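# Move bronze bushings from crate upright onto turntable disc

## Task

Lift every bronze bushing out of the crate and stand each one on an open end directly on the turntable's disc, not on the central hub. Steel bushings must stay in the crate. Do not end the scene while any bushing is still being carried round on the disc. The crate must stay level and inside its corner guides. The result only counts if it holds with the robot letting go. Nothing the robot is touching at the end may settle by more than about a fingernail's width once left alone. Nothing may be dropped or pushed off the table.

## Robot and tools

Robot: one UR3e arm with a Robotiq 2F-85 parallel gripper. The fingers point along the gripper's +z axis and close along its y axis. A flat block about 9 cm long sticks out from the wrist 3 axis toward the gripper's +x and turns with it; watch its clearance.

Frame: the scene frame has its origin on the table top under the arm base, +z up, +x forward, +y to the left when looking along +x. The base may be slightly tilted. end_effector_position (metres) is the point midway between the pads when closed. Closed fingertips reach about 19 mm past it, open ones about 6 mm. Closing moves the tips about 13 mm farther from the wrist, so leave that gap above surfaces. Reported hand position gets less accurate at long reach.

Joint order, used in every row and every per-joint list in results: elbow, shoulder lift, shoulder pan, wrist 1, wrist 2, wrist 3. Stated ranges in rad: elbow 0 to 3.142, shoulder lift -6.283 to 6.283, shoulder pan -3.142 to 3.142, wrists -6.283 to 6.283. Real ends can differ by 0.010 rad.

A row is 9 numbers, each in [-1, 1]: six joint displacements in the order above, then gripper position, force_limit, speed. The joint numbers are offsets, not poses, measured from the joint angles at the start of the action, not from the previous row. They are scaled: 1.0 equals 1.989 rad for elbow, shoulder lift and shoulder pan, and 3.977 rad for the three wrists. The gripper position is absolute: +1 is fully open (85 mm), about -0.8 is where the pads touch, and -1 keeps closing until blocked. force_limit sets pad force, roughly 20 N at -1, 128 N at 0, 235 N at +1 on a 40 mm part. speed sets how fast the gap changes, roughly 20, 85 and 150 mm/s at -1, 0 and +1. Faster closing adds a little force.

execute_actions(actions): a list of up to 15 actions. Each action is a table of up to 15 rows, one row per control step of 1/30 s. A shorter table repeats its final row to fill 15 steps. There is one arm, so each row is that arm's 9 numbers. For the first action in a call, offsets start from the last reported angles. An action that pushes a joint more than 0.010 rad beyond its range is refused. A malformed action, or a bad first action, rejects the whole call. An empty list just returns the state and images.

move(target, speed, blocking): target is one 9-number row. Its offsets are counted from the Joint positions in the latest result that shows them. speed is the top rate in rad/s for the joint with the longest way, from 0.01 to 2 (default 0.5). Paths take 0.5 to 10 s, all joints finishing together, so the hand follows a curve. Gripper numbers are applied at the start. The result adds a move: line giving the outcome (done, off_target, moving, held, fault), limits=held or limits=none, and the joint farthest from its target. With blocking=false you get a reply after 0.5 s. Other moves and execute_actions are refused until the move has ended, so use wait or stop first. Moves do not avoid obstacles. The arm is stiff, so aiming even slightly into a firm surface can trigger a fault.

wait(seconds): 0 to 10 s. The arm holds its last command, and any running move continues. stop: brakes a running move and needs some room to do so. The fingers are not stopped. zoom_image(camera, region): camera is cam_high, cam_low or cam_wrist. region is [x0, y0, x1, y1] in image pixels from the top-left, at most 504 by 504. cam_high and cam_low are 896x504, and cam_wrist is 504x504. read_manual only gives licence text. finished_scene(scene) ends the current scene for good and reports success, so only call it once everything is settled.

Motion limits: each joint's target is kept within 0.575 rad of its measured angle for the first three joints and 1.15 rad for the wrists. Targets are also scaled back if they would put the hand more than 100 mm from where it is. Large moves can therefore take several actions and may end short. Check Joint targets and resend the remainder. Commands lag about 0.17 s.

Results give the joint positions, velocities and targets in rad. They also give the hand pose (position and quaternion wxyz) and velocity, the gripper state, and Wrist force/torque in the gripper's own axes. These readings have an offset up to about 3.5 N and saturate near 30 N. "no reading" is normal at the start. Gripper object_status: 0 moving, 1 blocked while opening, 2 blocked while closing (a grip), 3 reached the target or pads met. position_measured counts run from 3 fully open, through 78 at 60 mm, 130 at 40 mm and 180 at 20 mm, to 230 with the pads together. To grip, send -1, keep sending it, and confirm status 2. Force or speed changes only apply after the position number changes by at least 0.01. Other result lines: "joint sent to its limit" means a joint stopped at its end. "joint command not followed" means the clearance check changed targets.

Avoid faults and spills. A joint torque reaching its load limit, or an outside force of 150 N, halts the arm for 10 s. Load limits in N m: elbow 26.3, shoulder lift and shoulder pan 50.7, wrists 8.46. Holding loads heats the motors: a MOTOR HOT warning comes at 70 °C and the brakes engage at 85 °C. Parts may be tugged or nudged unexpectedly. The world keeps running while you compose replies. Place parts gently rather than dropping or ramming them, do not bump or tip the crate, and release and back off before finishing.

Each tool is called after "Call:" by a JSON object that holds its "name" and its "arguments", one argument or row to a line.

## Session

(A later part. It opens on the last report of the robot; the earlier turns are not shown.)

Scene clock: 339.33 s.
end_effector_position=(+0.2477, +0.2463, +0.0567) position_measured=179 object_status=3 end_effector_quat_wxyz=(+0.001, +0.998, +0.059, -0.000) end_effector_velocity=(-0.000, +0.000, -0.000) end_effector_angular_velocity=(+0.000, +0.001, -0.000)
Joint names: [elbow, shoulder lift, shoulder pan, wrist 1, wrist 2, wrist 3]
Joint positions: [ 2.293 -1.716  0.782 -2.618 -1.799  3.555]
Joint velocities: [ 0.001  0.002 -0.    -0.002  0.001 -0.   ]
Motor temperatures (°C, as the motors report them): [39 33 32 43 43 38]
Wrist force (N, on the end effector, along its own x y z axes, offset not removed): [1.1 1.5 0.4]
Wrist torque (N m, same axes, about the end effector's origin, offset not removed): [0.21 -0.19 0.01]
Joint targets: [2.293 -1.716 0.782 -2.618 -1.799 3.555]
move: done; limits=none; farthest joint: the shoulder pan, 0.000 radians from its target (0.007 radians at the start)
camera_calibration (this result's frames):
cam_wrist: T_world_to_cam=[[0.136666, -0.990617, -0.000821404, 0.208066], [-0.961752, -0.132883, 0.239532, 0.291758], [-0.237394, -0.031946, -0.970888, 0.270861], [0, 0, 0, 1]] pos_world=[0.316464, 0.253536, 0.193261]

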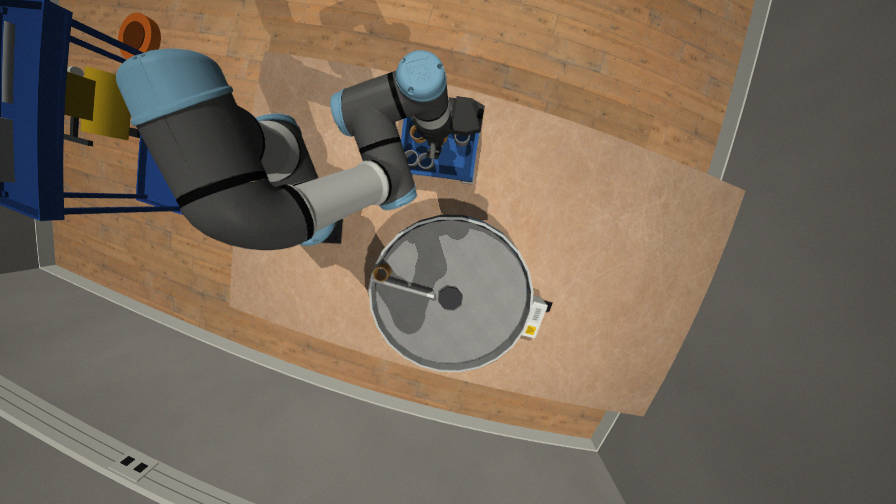

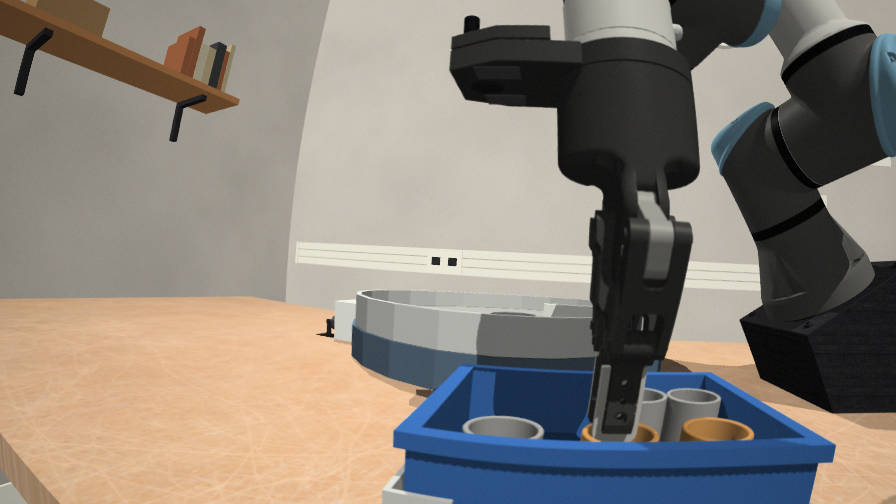

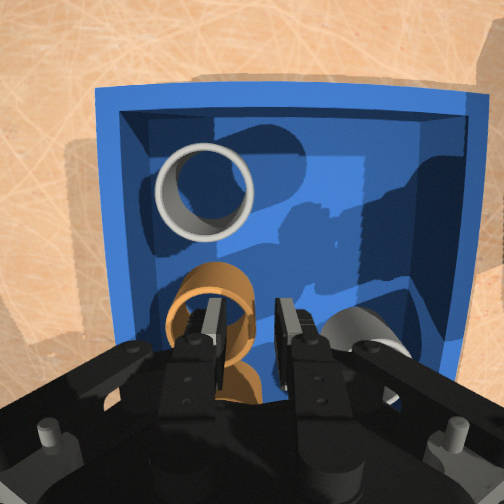

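Call:
{"name": "move", "arguments": {
  "target": [0.0114,0.023,-0.0064,-0.018,0.0016,-0.003,-0.4,0,0],
  "speed": 0.015
}}

Scene clock: 350.20 s.
end_effector_position=(+0.2471, +0.2458, +0.0452) position_measured=179 object_status=3 end_effector_quat_wxyz=(+0.000, +0.998, +0.060, -0.000) end_effector_velocity=(+0.000, -0.000, -0.000) end_effector_angular_velocity=(-0.000, +0.000, -0.001)
Joint names: [elbow, shoulder lift, shoulder pan, wrist 1, wrist 2, wrist 3]
Joint positions: [ 2.316 -1.67   0.769 -2.689 -1.793  3.543]
Joint velocities: [ 0.001  0.002 -0.001 -0.002  0.    -0.   ]
Motor temperatures (°C, as the motors report them): [39 33 32 43 43 38]
Wrist force (N, on the end effector, along its own x y z axes, offset not removed): [1.3 1.4 0.7]
Wrist torque (N m, same axes, about the end effector's origin, offset not removed): [0.17 -0.27 -0.01]
Joint targets: [2.316 -1.670 0.769 -2.689 -1.793 3.543]
move: done; limits=none; farthest joint: the wrist 1, 0.001 radians from its target (0.072 radians at the start)
camera_calibration (this result's frames):
cam_wrist: T_world_to_cam=[[0.136834, -0.990593, -0.0015715, 0.207648], [-0.961776, -0.133233, 0.23924, 0.29394], [-0.237199, -0.0312248, -0.970959, 0.259362], [0, 0, 0, 1]] pos_world=[0.315811, 0.252956, 0.181834]

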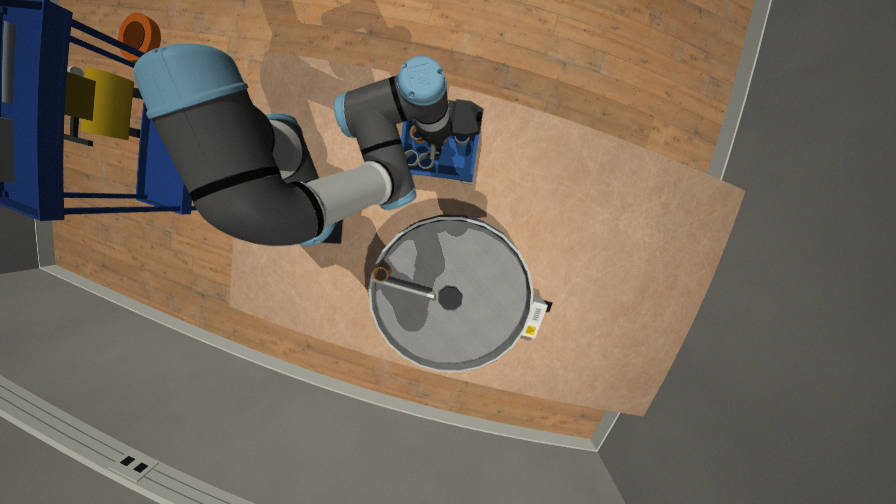

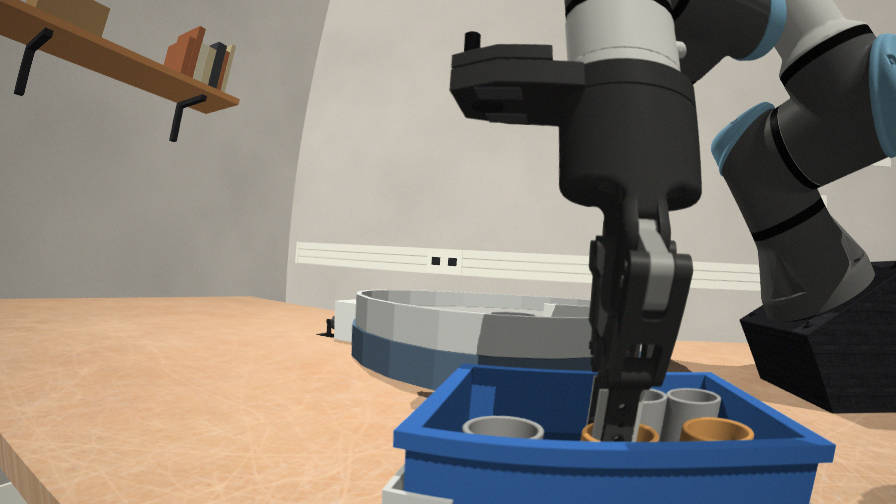

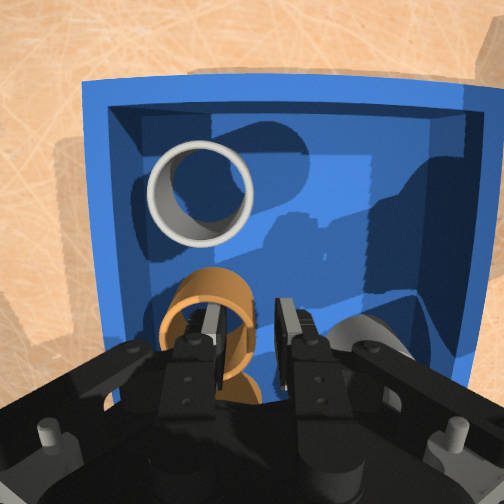

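Call:
{"name": "execute_actions", "arguments": {
  "actions": [
    [[0,0,0,0,0,0,-1,-0.3,-0.5]],
    [[0,0,0,0,0,0,-1,-0.3,-0.5]]
  ]
}}

Call:
{"name": "move", "arguments": {
  "target": [-0.0548,-0.111,0.0307,0.0857,-0.0075,0.014,-1,-0.3,-0.5],
  "speed": 0.1
}}

Scene clock: 354.87 s.
end_effector_position=(+0.2471, +0.2458, +0.0452) position_measured=218 object_status=2 end_effector_quat_wxyz=(+0.000, +0.998, +0.060, -0.000) end_effector_velocity=(+0.000, -0.000, -0.000) end_effector_angular_velocity=(-0.001, -0.000, -0.001)
Joint names: [elbow, shoulder lift, shoulder pan, wrist 1, wrist 2, wrist 3]
Joint positions: [ 2.316 -1.67   0.769 -2.689 -1.793  3.543]
Joint velocities: [-0.001  0.    -0.001  0.    -0.     0.   ]
Motor temperatures (°C, as the motors report them): [39 33 32 44 43 38]
Wrist force (N, on the end effector, along its own x y z axes, offset not removed): [0.4 2.3 -5.3]
Wrist torque (N m, same axes, about the end effector's origin, offset not removed): [0.15 -0.12 0.03]
Joint targets: [2.316 -1.670 0.769 -2.689 -1.793 3.543]
camera_calibration (this result's frames):
cam_wrist: T_world_to_cam=[[0.136846, -0.990591, -0.00155747, 0.207637], [-0.961764, -0.13324, 0.239285, 0.293932], [-0.237241, -0.0312474, -0.970948, 0.25935], [0, 0, 0, 1]] pos_world=[0.315807, 0.252951, 0.181805]

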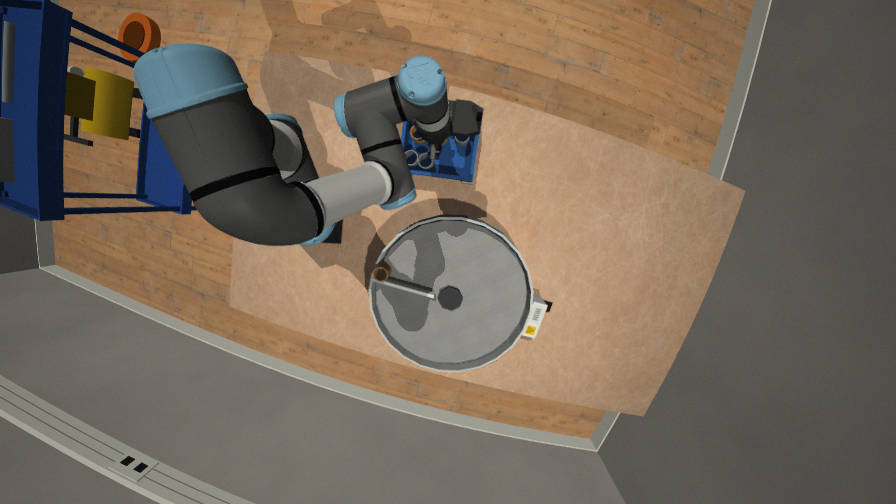

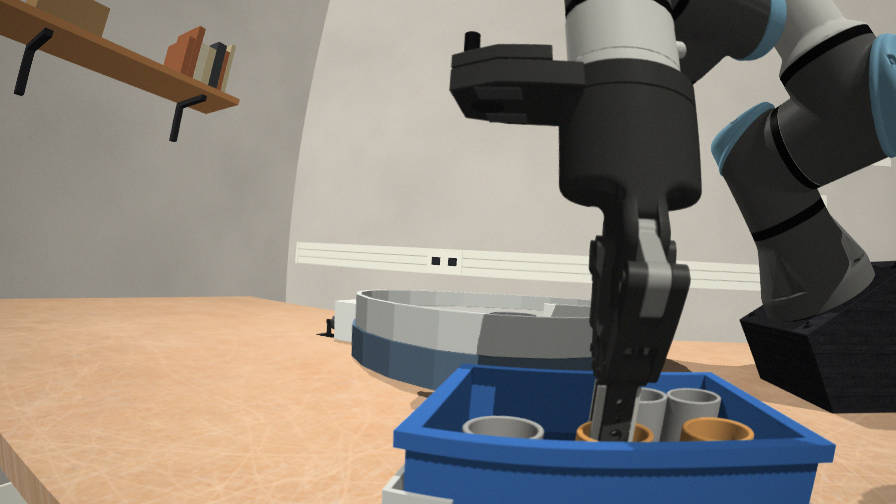

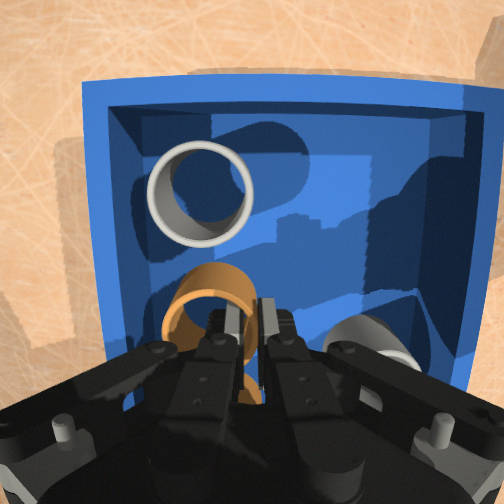

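Scene clock: 358.70 s.
end_effector_position=(+0.2464, +0.2438, +0.1038) position_measured=218 object_status=2 end_effector_quat_wxyz=(+0.001, +0.998, +0.060, +0.001) end_effector_velocity=(+0.000, -0.000, +0.001) end_effector_angular_velocity=(+0.000, -0.001, -0.000)
Joint names: [elbow, shoulder lift, shoulder pan, wrist 1, wrist 2, wrist 3]
Joint positions: [ 2.207 -1.891  0.83  -2.349 -1.823  3.599]
Joint velocities: [-0.002 -0.002  0.     0.003 -0.     0.001]
Motor temperatures (°C, as the motors report them): [39 33 32 44 43 38]
Wrist force (N, on the end effector, along its own x y z axes, offset not removed): [1.2 1.3 1.1]
Wrist torque (N m, same axes, about the end effector's origin, offset not removed): [0.17 -0.24 -0.01]
Joint targets: [2.207 -1.891 0.830 -2.348 -1.823 3.599]
move: done; limits=none; farthest joint: the shoulder pan, 0.000 radians from its target (0.061 radians at the start)
camera_calibration (this result's frames):
cam_wrist: T_world_to_cam=[[0.136756, -0.990605, -0.000238454, 0.205711], [-0.962464, -0.132928, 0.23663, 0.279328], [-0.234438, -0.032131, -0.9716, 0.315548], [0, 0, 0, 1]] pos_world=[0.314687, 0.251048, 0.240538]

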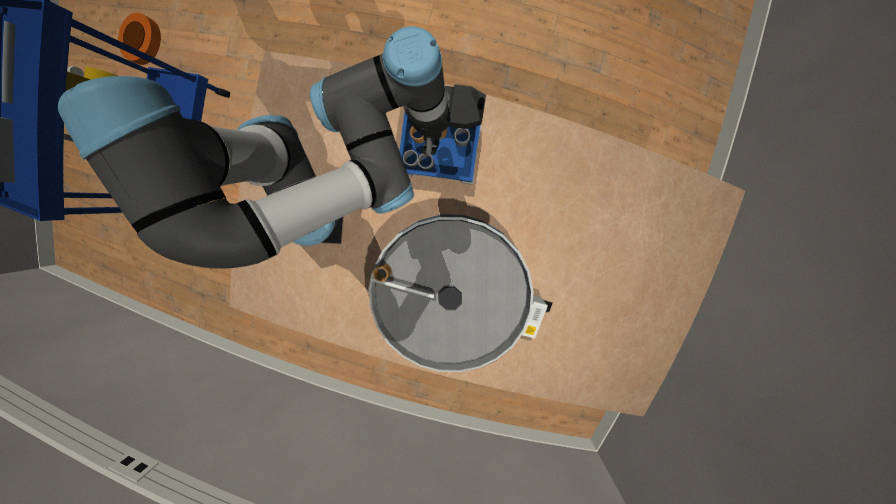

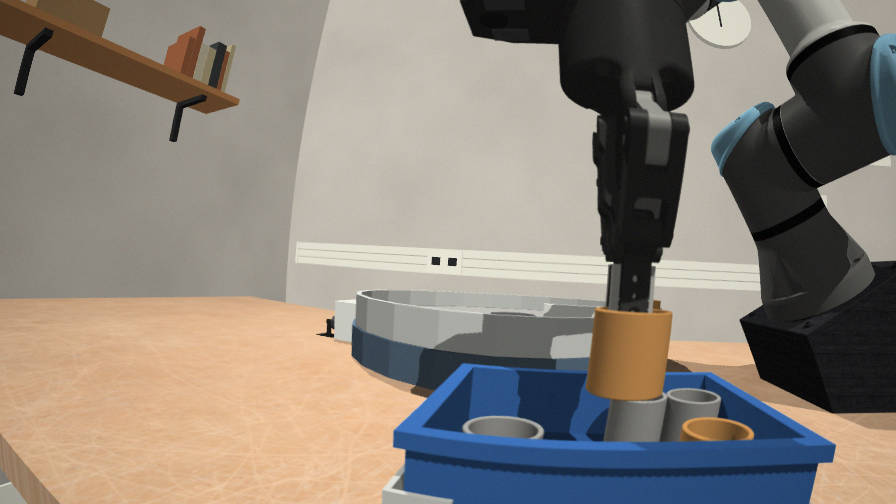

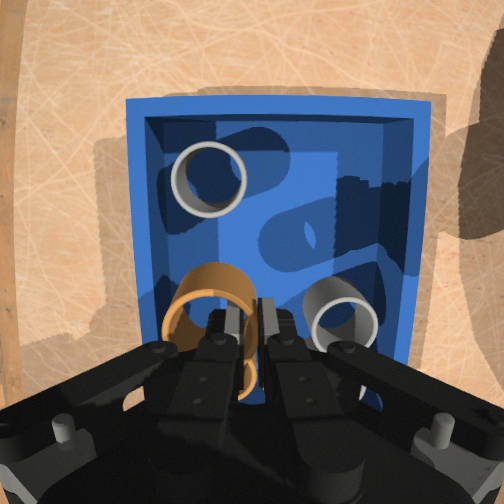

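Call:
{"name": "move", "arguments": {
  "target": [-0.1287,-0.09,-0.0925,0.0988,0.0314,-0.0724,-1,-0.3,-0.5],
  "speed": 0.3
}}

Call:
{"name": "move", "arguments": {
  "target": [-0.1863,0.0656,-0.4977,0.0801,0.1087,-0.1914,-1,-0.3,-0.5],
  "speed": 0.5
}}

Call:
{"name": "move", "arguments": {
  "target": [0.0991,0.0496,0.0414,-0.0799,-0.0088,0,-1,-0.3,-0.5],
  "speed": 0.12
}}

Scene clock: 371.90 s.
end_effector_position=(+0.2917, +0.2247, +0.1678) position_measured=218 object_status=2 end_effector_quat_wxyz=(-0.019, +0.993, +0.119, -0.001) end_effector_velocity=(-0.000, -0.000, +0.000) end_effector_angular_velocity=(-0.000, +0.001, +0.001)
Joint names: [elbow, shoulder lift, shoulder pan, wrist 1, wrist 2, wrist 3]
Joint positions: [ 1.951 -2.07   0.646 -1.956 -1.698  3.311]
Joint velocities: [-0.    -0.001 -0.001  0.002  0.001 -0.002]
Motor temperatures (°C, as the motors report them): [39 33 32 44 43 38]
Wrist force (N, on the end effector, along its own x y z axes, offset not removed): [0.3 0.5 0.5]
Wrist torque (N m, same axes, about the end effector's origin, offset not removed): [0.02 -0.08 0.04]
Joint targets: [1.951 -2.070 0.646 -1.956 -1.698 3.311]
move: done; limits=none; farthest joint: the shoulder pan, 0.000 radians from its target (0.184 radians at the start)
camera_calibration (this result's frames):
cam_wrist: T_world_to_cam=[[0.254277, -0.966289, -0.0403631, 0.147661], [-0.937355, -0.25651, 0.235727, 0.325908], [-0.238134, -0.0221054, -0.970981, 0.386522], [0, 0, 0, 1]] pos_world=[0.359989, 0.234826, 0.30444]

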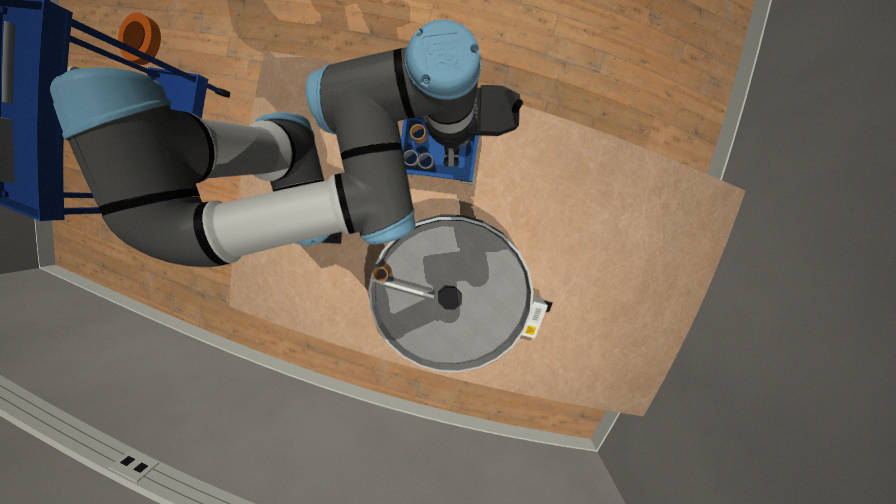

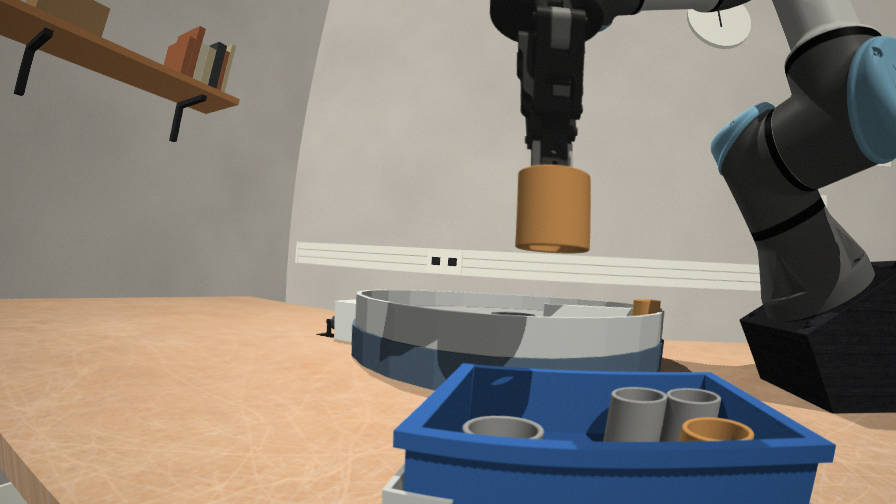

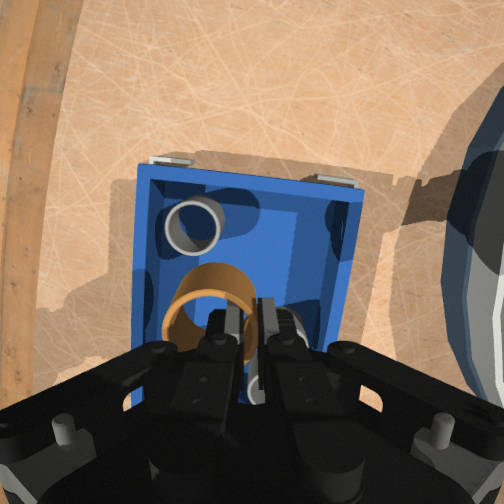

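Scene clock: 374.53 s.
end_effector_position=(+0.4407, +0.0395, +0.1609) position_measured=218 object_status=2 end_effector_quat_wxyz=(+0.000, +0.998, +0.060, -0.001) end_effector_velocity=(+0.000, -0.001, +0.000) end_effector_angular_velocity=(-0.001, -0.001, -0.001)
Joint names: [elbow, shoulder lift, shoulder pan, wrist 1, wrist 2, wrist 3]
Joint positions: [ 1.58  -1.939 -0.343 -1.637 -1.266  2.55 ]
Joint velocities: [-0.001  0.    -0.003  0.001  0.001 -0.002]
Motor temperatures (°C, as the motors report them): [39 33 32 44 43 38]
Wrist force (N, on the end effector, along its own x y z axes, offset not removed): [0.3 1.7 0.3]
Wrist torque (N m, same axes, about the end effector's origin, offset not removed): [0.19 -0.08 0.00]
Joint targets: [1.580 -1.939 -0.343 -1.637 -1.266 2.550]
move: done; limits=none; farthest joint: the shoulder pan, 0.001 radians from its target (0.990 radians at the start)
camera_calibration (this result's frames):
cam_wrist: T_world_to_cam=[[0.13791, -0.990444, -0.00142722, -0.0234777], [-0.961337, -0.134203, 0.240458, 0.424613], [-0.238351, -0.0317894, -0.970659, 0.411588], [0, 0, 0, 1]] pos_world=[0.509537, 0.0468153, 0.297377]

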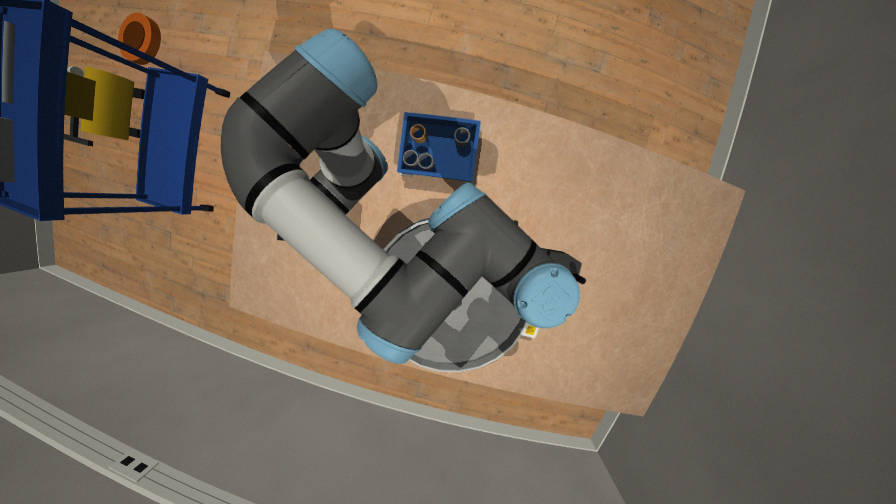

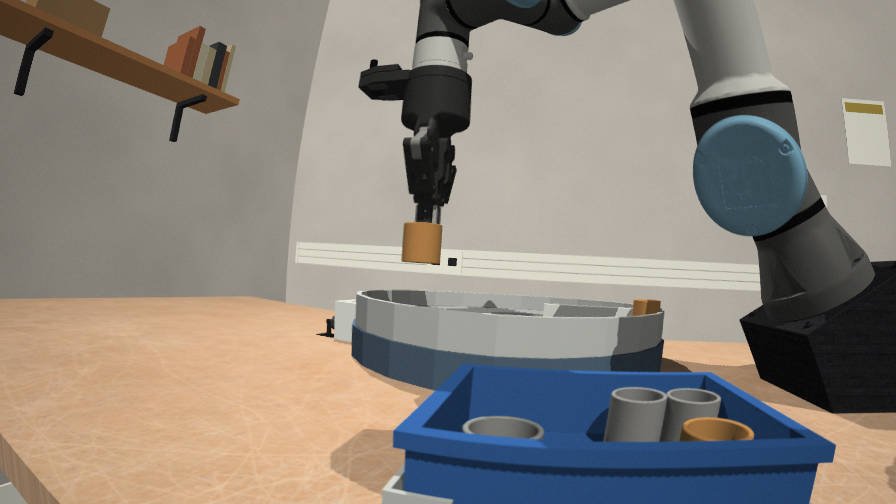

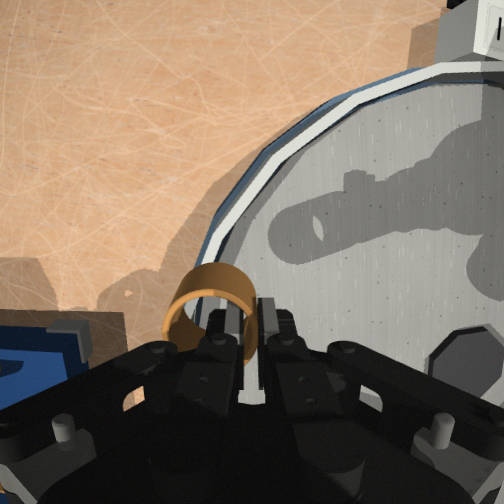

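Scene clock: 387.17 s.
end_effector_position=(+0.4431, +0.0389, +0.1077) position_measured=218 object_status=2 end_effector_quat_wxyz=(+0.002, +0.995, +0.097, +0.003) end_effector_velocity=(-0.000, +0.000, -0.000) end_effector_angular_velocity=(+0.001, +0.000, +0.001)
Joint names: [elbow, shoulder lift, shoulder pan, wrist 1, wrist 2, wrist 3]
Joint positions: [ 1.757 -1.851 -0.268 -1.93  -1.297  2.55 ]
Joint velocities: [-0.     0.001  0.001  0.     0.     0.   ]
Motor temperatures (°C, as the motors report them): [39 33 32 44 43 38]
Wrist force (N, on the end effector, along its own x y z axes, offset not removed): [-4.9 -0.1 -30.0]
Wrist torque (N m, same axes, about the end effector's origin, offset not removed): [1.66 -0.48 -0.05]
Joint targets: [1.760 -1.850 -0.268 -1.928 -1.297 2.550]
TORQUE FAULT: the external load on the wrist 1 reached its load limit, and the arm stopped for 10 seconds. That time counts as 20 of the actions that you can send in this scene. The arm's remaining commands of this call were not run. The arm holds where it stopped, with its grip as last carried out, and accepts commands again: back off and push less far. The arm stops again, at the same cost, whenever a joint's load reaches its limit.
move: fault; limits=none; farthest joint: the wrist 1, 0.025 radians from its target (0.317 radians at the start)
camera_calibration (this result's frames):
cam_wrist: T_world_to_cam=[[0.210155, -0.977665, 0.00251276, -0.0574868], [-0.950546, -0.203723, 0.234434, 0.438213], [-0.228686, -0.051656, -0.972129, 0.357201], [0, 0, 0, 1]] pos_world=[0.510309, 0.0515227, 0.244658]

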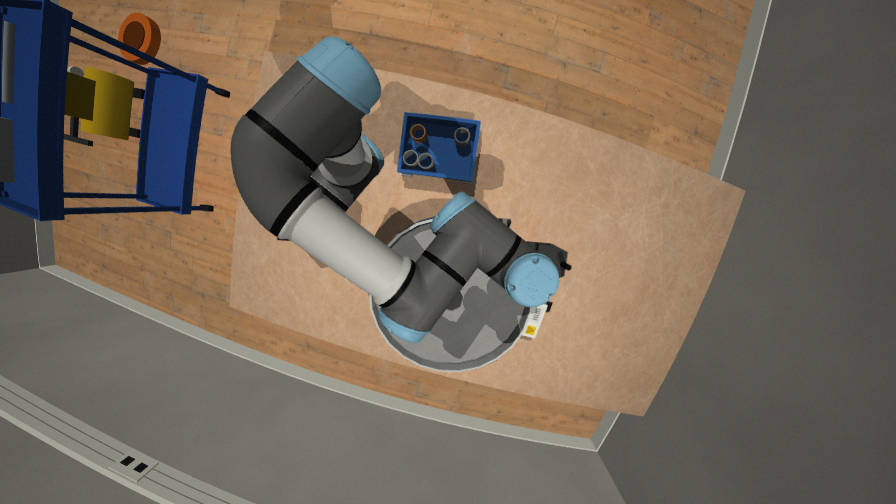

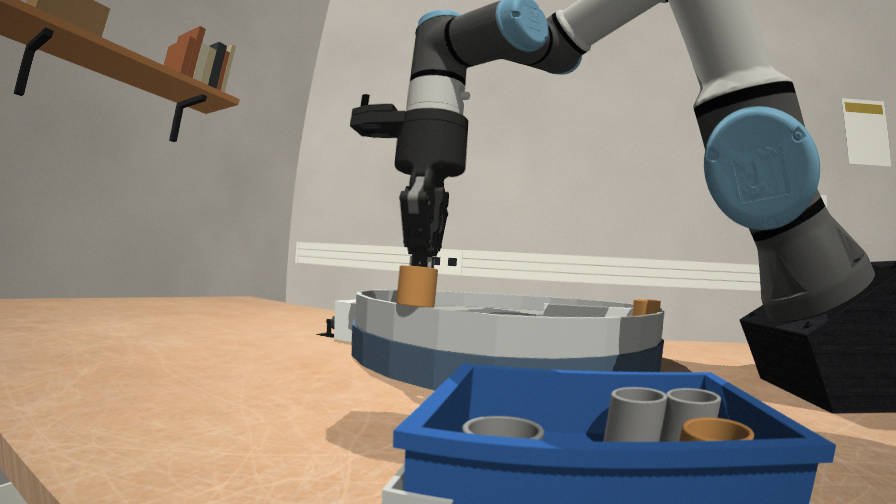

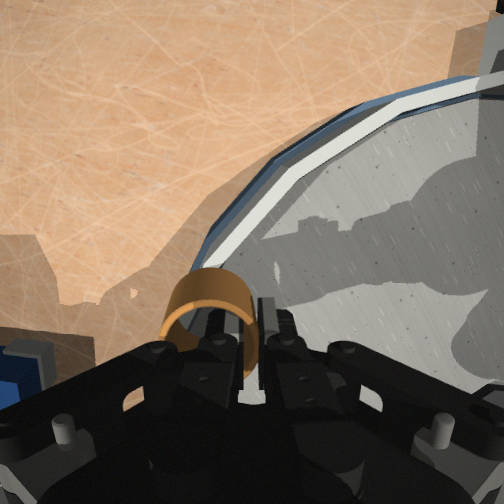

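Call:
{"name": "move", "arguments": {
  "target": [-0.089,-0.0442,-0.0377,0.0737,0.0078,0,-1,-0.3,-0.5],
  "speed": 0.2
}}

Call:
{"name": "move", "arguments": {
  "target": [0,0,-0.028,0,0,-0.79,-1,-0.3,-0.5],
  "speed": 0.8
}}

Scene clock: 394.37 s.
end_effector_position=(+0.4406, +0.0396, +0.1608) position_measured=218 object_status=2 end_effector_quat_wxyz=(+0.000, +0.998, +0.060, -0.001) end_effector_velocity=(-0.000, +0.000, +0.000) end_effector_angular_velocity=(+0.001, +0.001, -0.000)
Joint names: [elbow, shoulder lift, shoulder pan, wrist 1, wrist 2, wrist 3]
Joint positions: [ 1.58  -1.939 -0.343 -1.637 -1.266  2.55 ]
Joint velocities: [-0.001 -0.    -0.     0.002  0.     0.   ]
Motor temperatures (°C, as the motors report them): [39 33 32 44 43 38]
Wrist force (N, on the end effector, along its own x y z axes, offset not removed): [0.8 2.2 0.5]
Wrist torque (N m, same axes, about the end effector's origin, offset not removed): [0.27 -0.17 0.06]
Joint targets: [1.580 -1.939 -0.343 -1.637 -1.266 2.550]
move: done; limits=none; farthest joint: the shoulder pan, 0.000 radians from its target (0.075 radians at the start)
camera_calibration (this result's frames):
cam_wrist: T_world_to_cam=[[0.138261, -0.990395, -0.00129365, -0.0236119], [-0.961187, -0.134498, 0.240893, 0.424414], [-0.238753, -0.0320627, -0.970551, 0.411708], [0, 0, 0, 1]] pos_world=[0.509502, 0.0468983, 0.297315]

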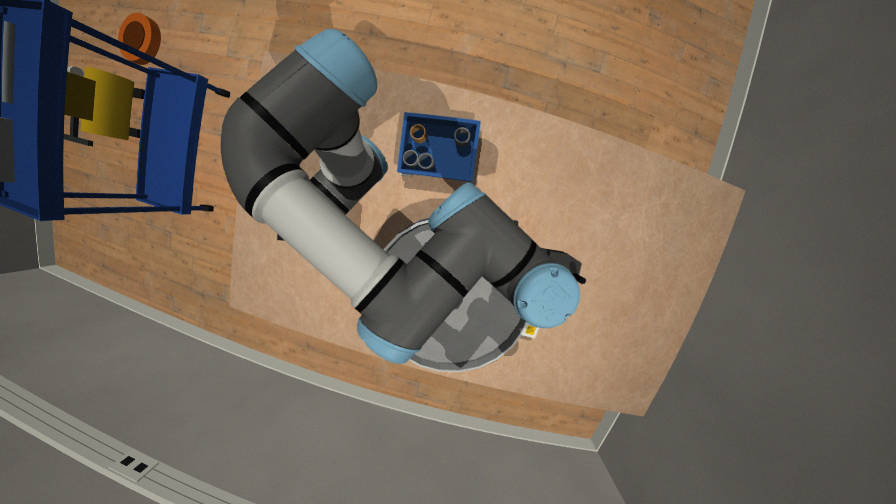

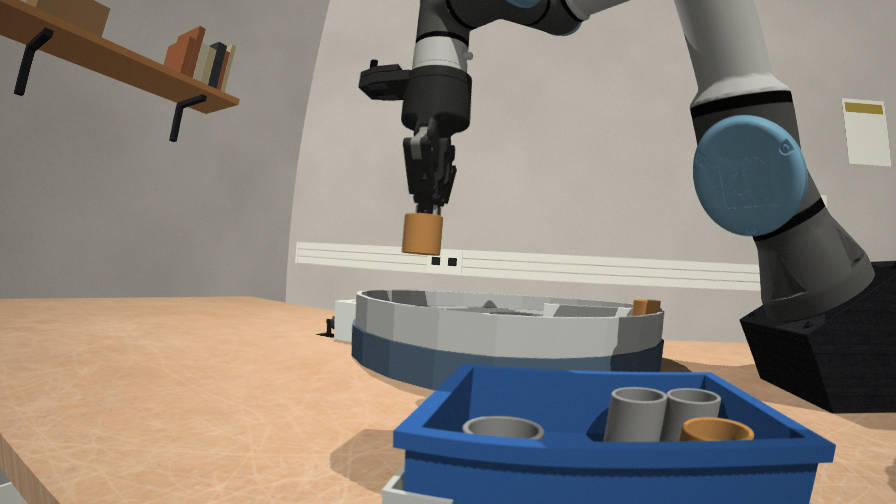

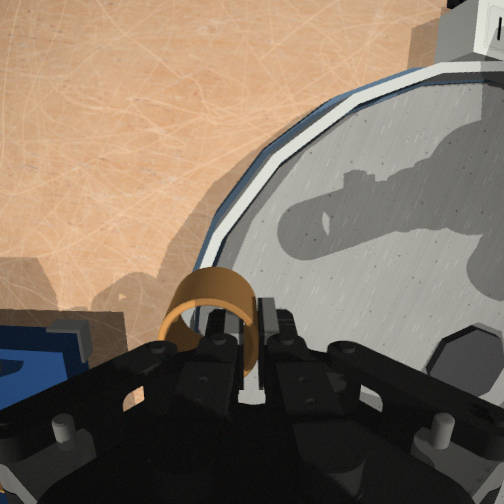

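Scene clock: 399.03 s.
end_effector_position=(+0.4418, +0.0196, +0.1614) position_measured=218 object_status=2 end_effector_quat_wxyz=(-0.000, -0.036, +0.999, -0.014) end_effector_velocity=(-0.000, -0.000, -0.000) end_effector_angular_velocity=(+0.000, +0.001, +0.002)
Joint names: [elbow, shoulder lift, shoulder pan, wrist 1, wrist 2, wrist 3]
Joint positions: [ 1.58  -1.939 -0.398 -1.637 -1.266 -0.592]
Joint velocities: [ 0.     0.    -0.     0.    -0.    -0.002]
Motor temperatures (°C, as the motors report them): [39 33 32 44 43 38]
Wrist force (N, on the end effector, along its own x y z axes, offset not removed): [0.9 1.5 1.3]
Wrist torque (N m, same axes, about the end effector's origin, offset not removed): [0.20 -0.22 0.02]
Joint targets: [1.580 -1.939 -0.398 -1.637 -1.266 -0.592]
move: done; limits=none; farthest joint: the shoulder pan, 0.000 radians from its target (0.056 radians at the start)
camera_calibration (this result's frames):
cam_wrist: T_world_to_cam=[[-0.0904627, 0.995439, -0.0303042, 0.0232251], [0.966817, 0.0950803, 0.237117, -0.432942], [0.238917, -0.00784838, -0.971008, 0.200488], [0, 0, 0, 1]] pos_world=[0.372777, 0.0196186, 0.298037]

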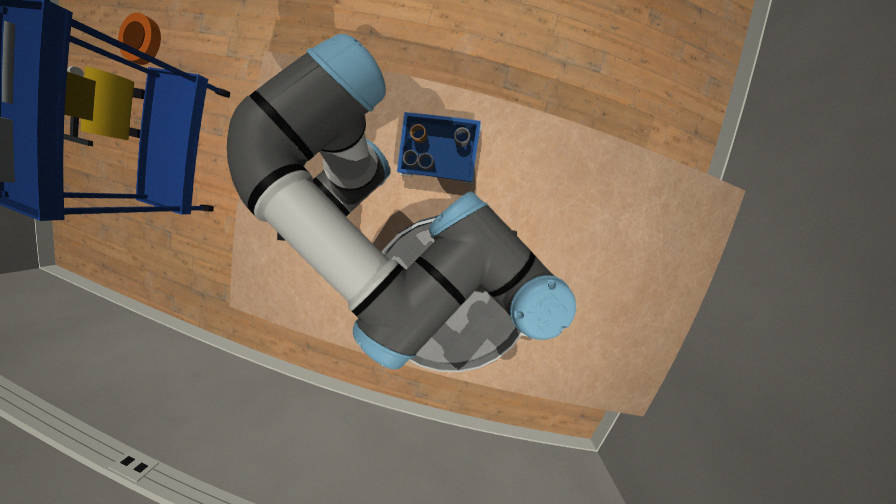

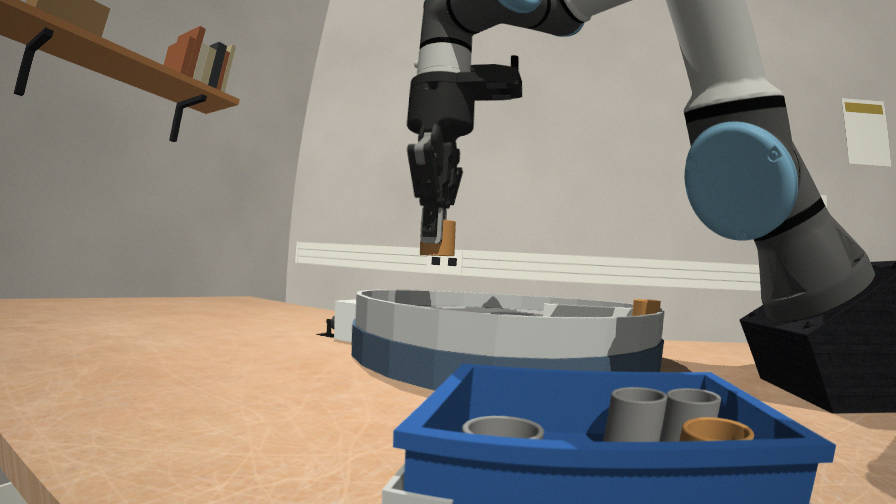

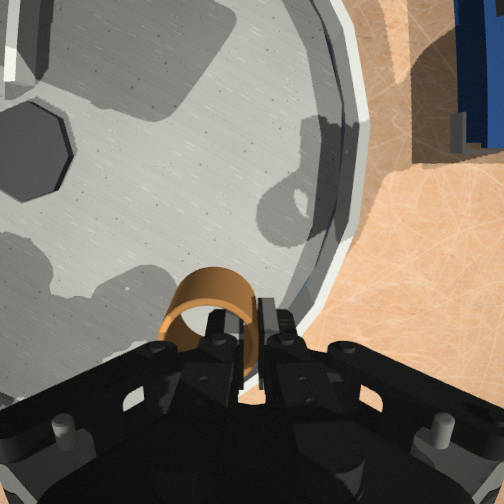

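Call:
{"name": "move", "arguments": {
  "target": [0.066,0.033,0.0,-0.053,-0.006,0,-1,-0.3,-0.5],
  "speed": 0.12
}}

Scene clock: 404.43 s.
end_effector_position=(+0.4435, -0.0039, +0.1226) position_measured=218 object_status=2 end_effector_quat_wxyz=(-0.001, -0.038, +0.999, -0.028) end_effector_velocity=(+0.000, -0.000, -0.000) end_effector_angular_velocity=(-0.000, -0.001, +0.001)
Joint names: [elbow, shoulder lift, shoulder pan, wrist 1, wrist 2, wrist 3]
Joint positions: [ 1.712 -1.874 -0.398 -1.848 -1.29  -0.592]
Joint velocities: [ 0.001  0.001  0.    -0.002 -0.    -0.   ]
Motor temperatures (°C, as the motors report them): [39 33 32 44 43 38]
Wrist force (N, on the end effector, along its own x y z axes, offset not removed): [1.2 1.0 1.6]
Wrist torque (N m, same axes, about the end effector's origin, offset not removed): [0.07 -0.21 0.00]
Joint targets: [1.712 -1.874 -0.398 -1.848 -1.290 -0.592]
move: done; limits=none; farthest joint: the shoulder pan, 0.000 radians from its target (0.000 radians at the start)
camera_calibration (this result's frames):
cam_wrist: T_world_to_cam=[[-0.094438, 0.993873, -0.0574346, 0.0506752], [0.966509, 0.105361, 0.234009, -0.422501], [0.238626, -0.0334117, -0.970537, 0.162137], [0, 0, 0, 1]] pos_world=[0.374447, -0.000432266, 0.25914]

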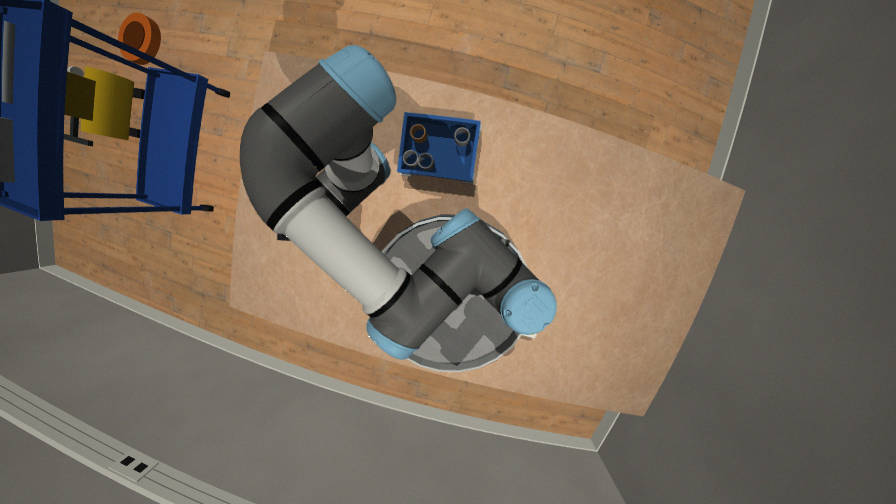

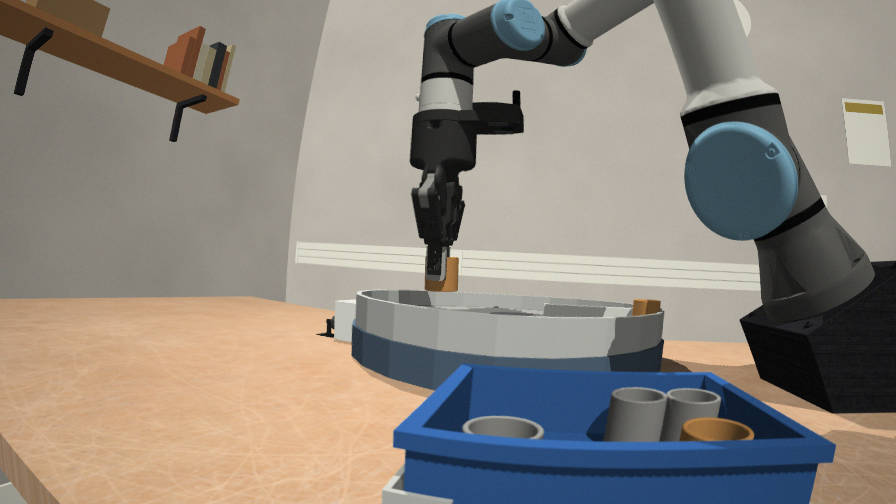

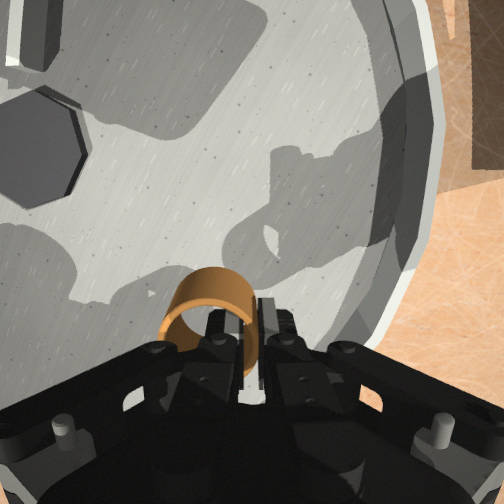

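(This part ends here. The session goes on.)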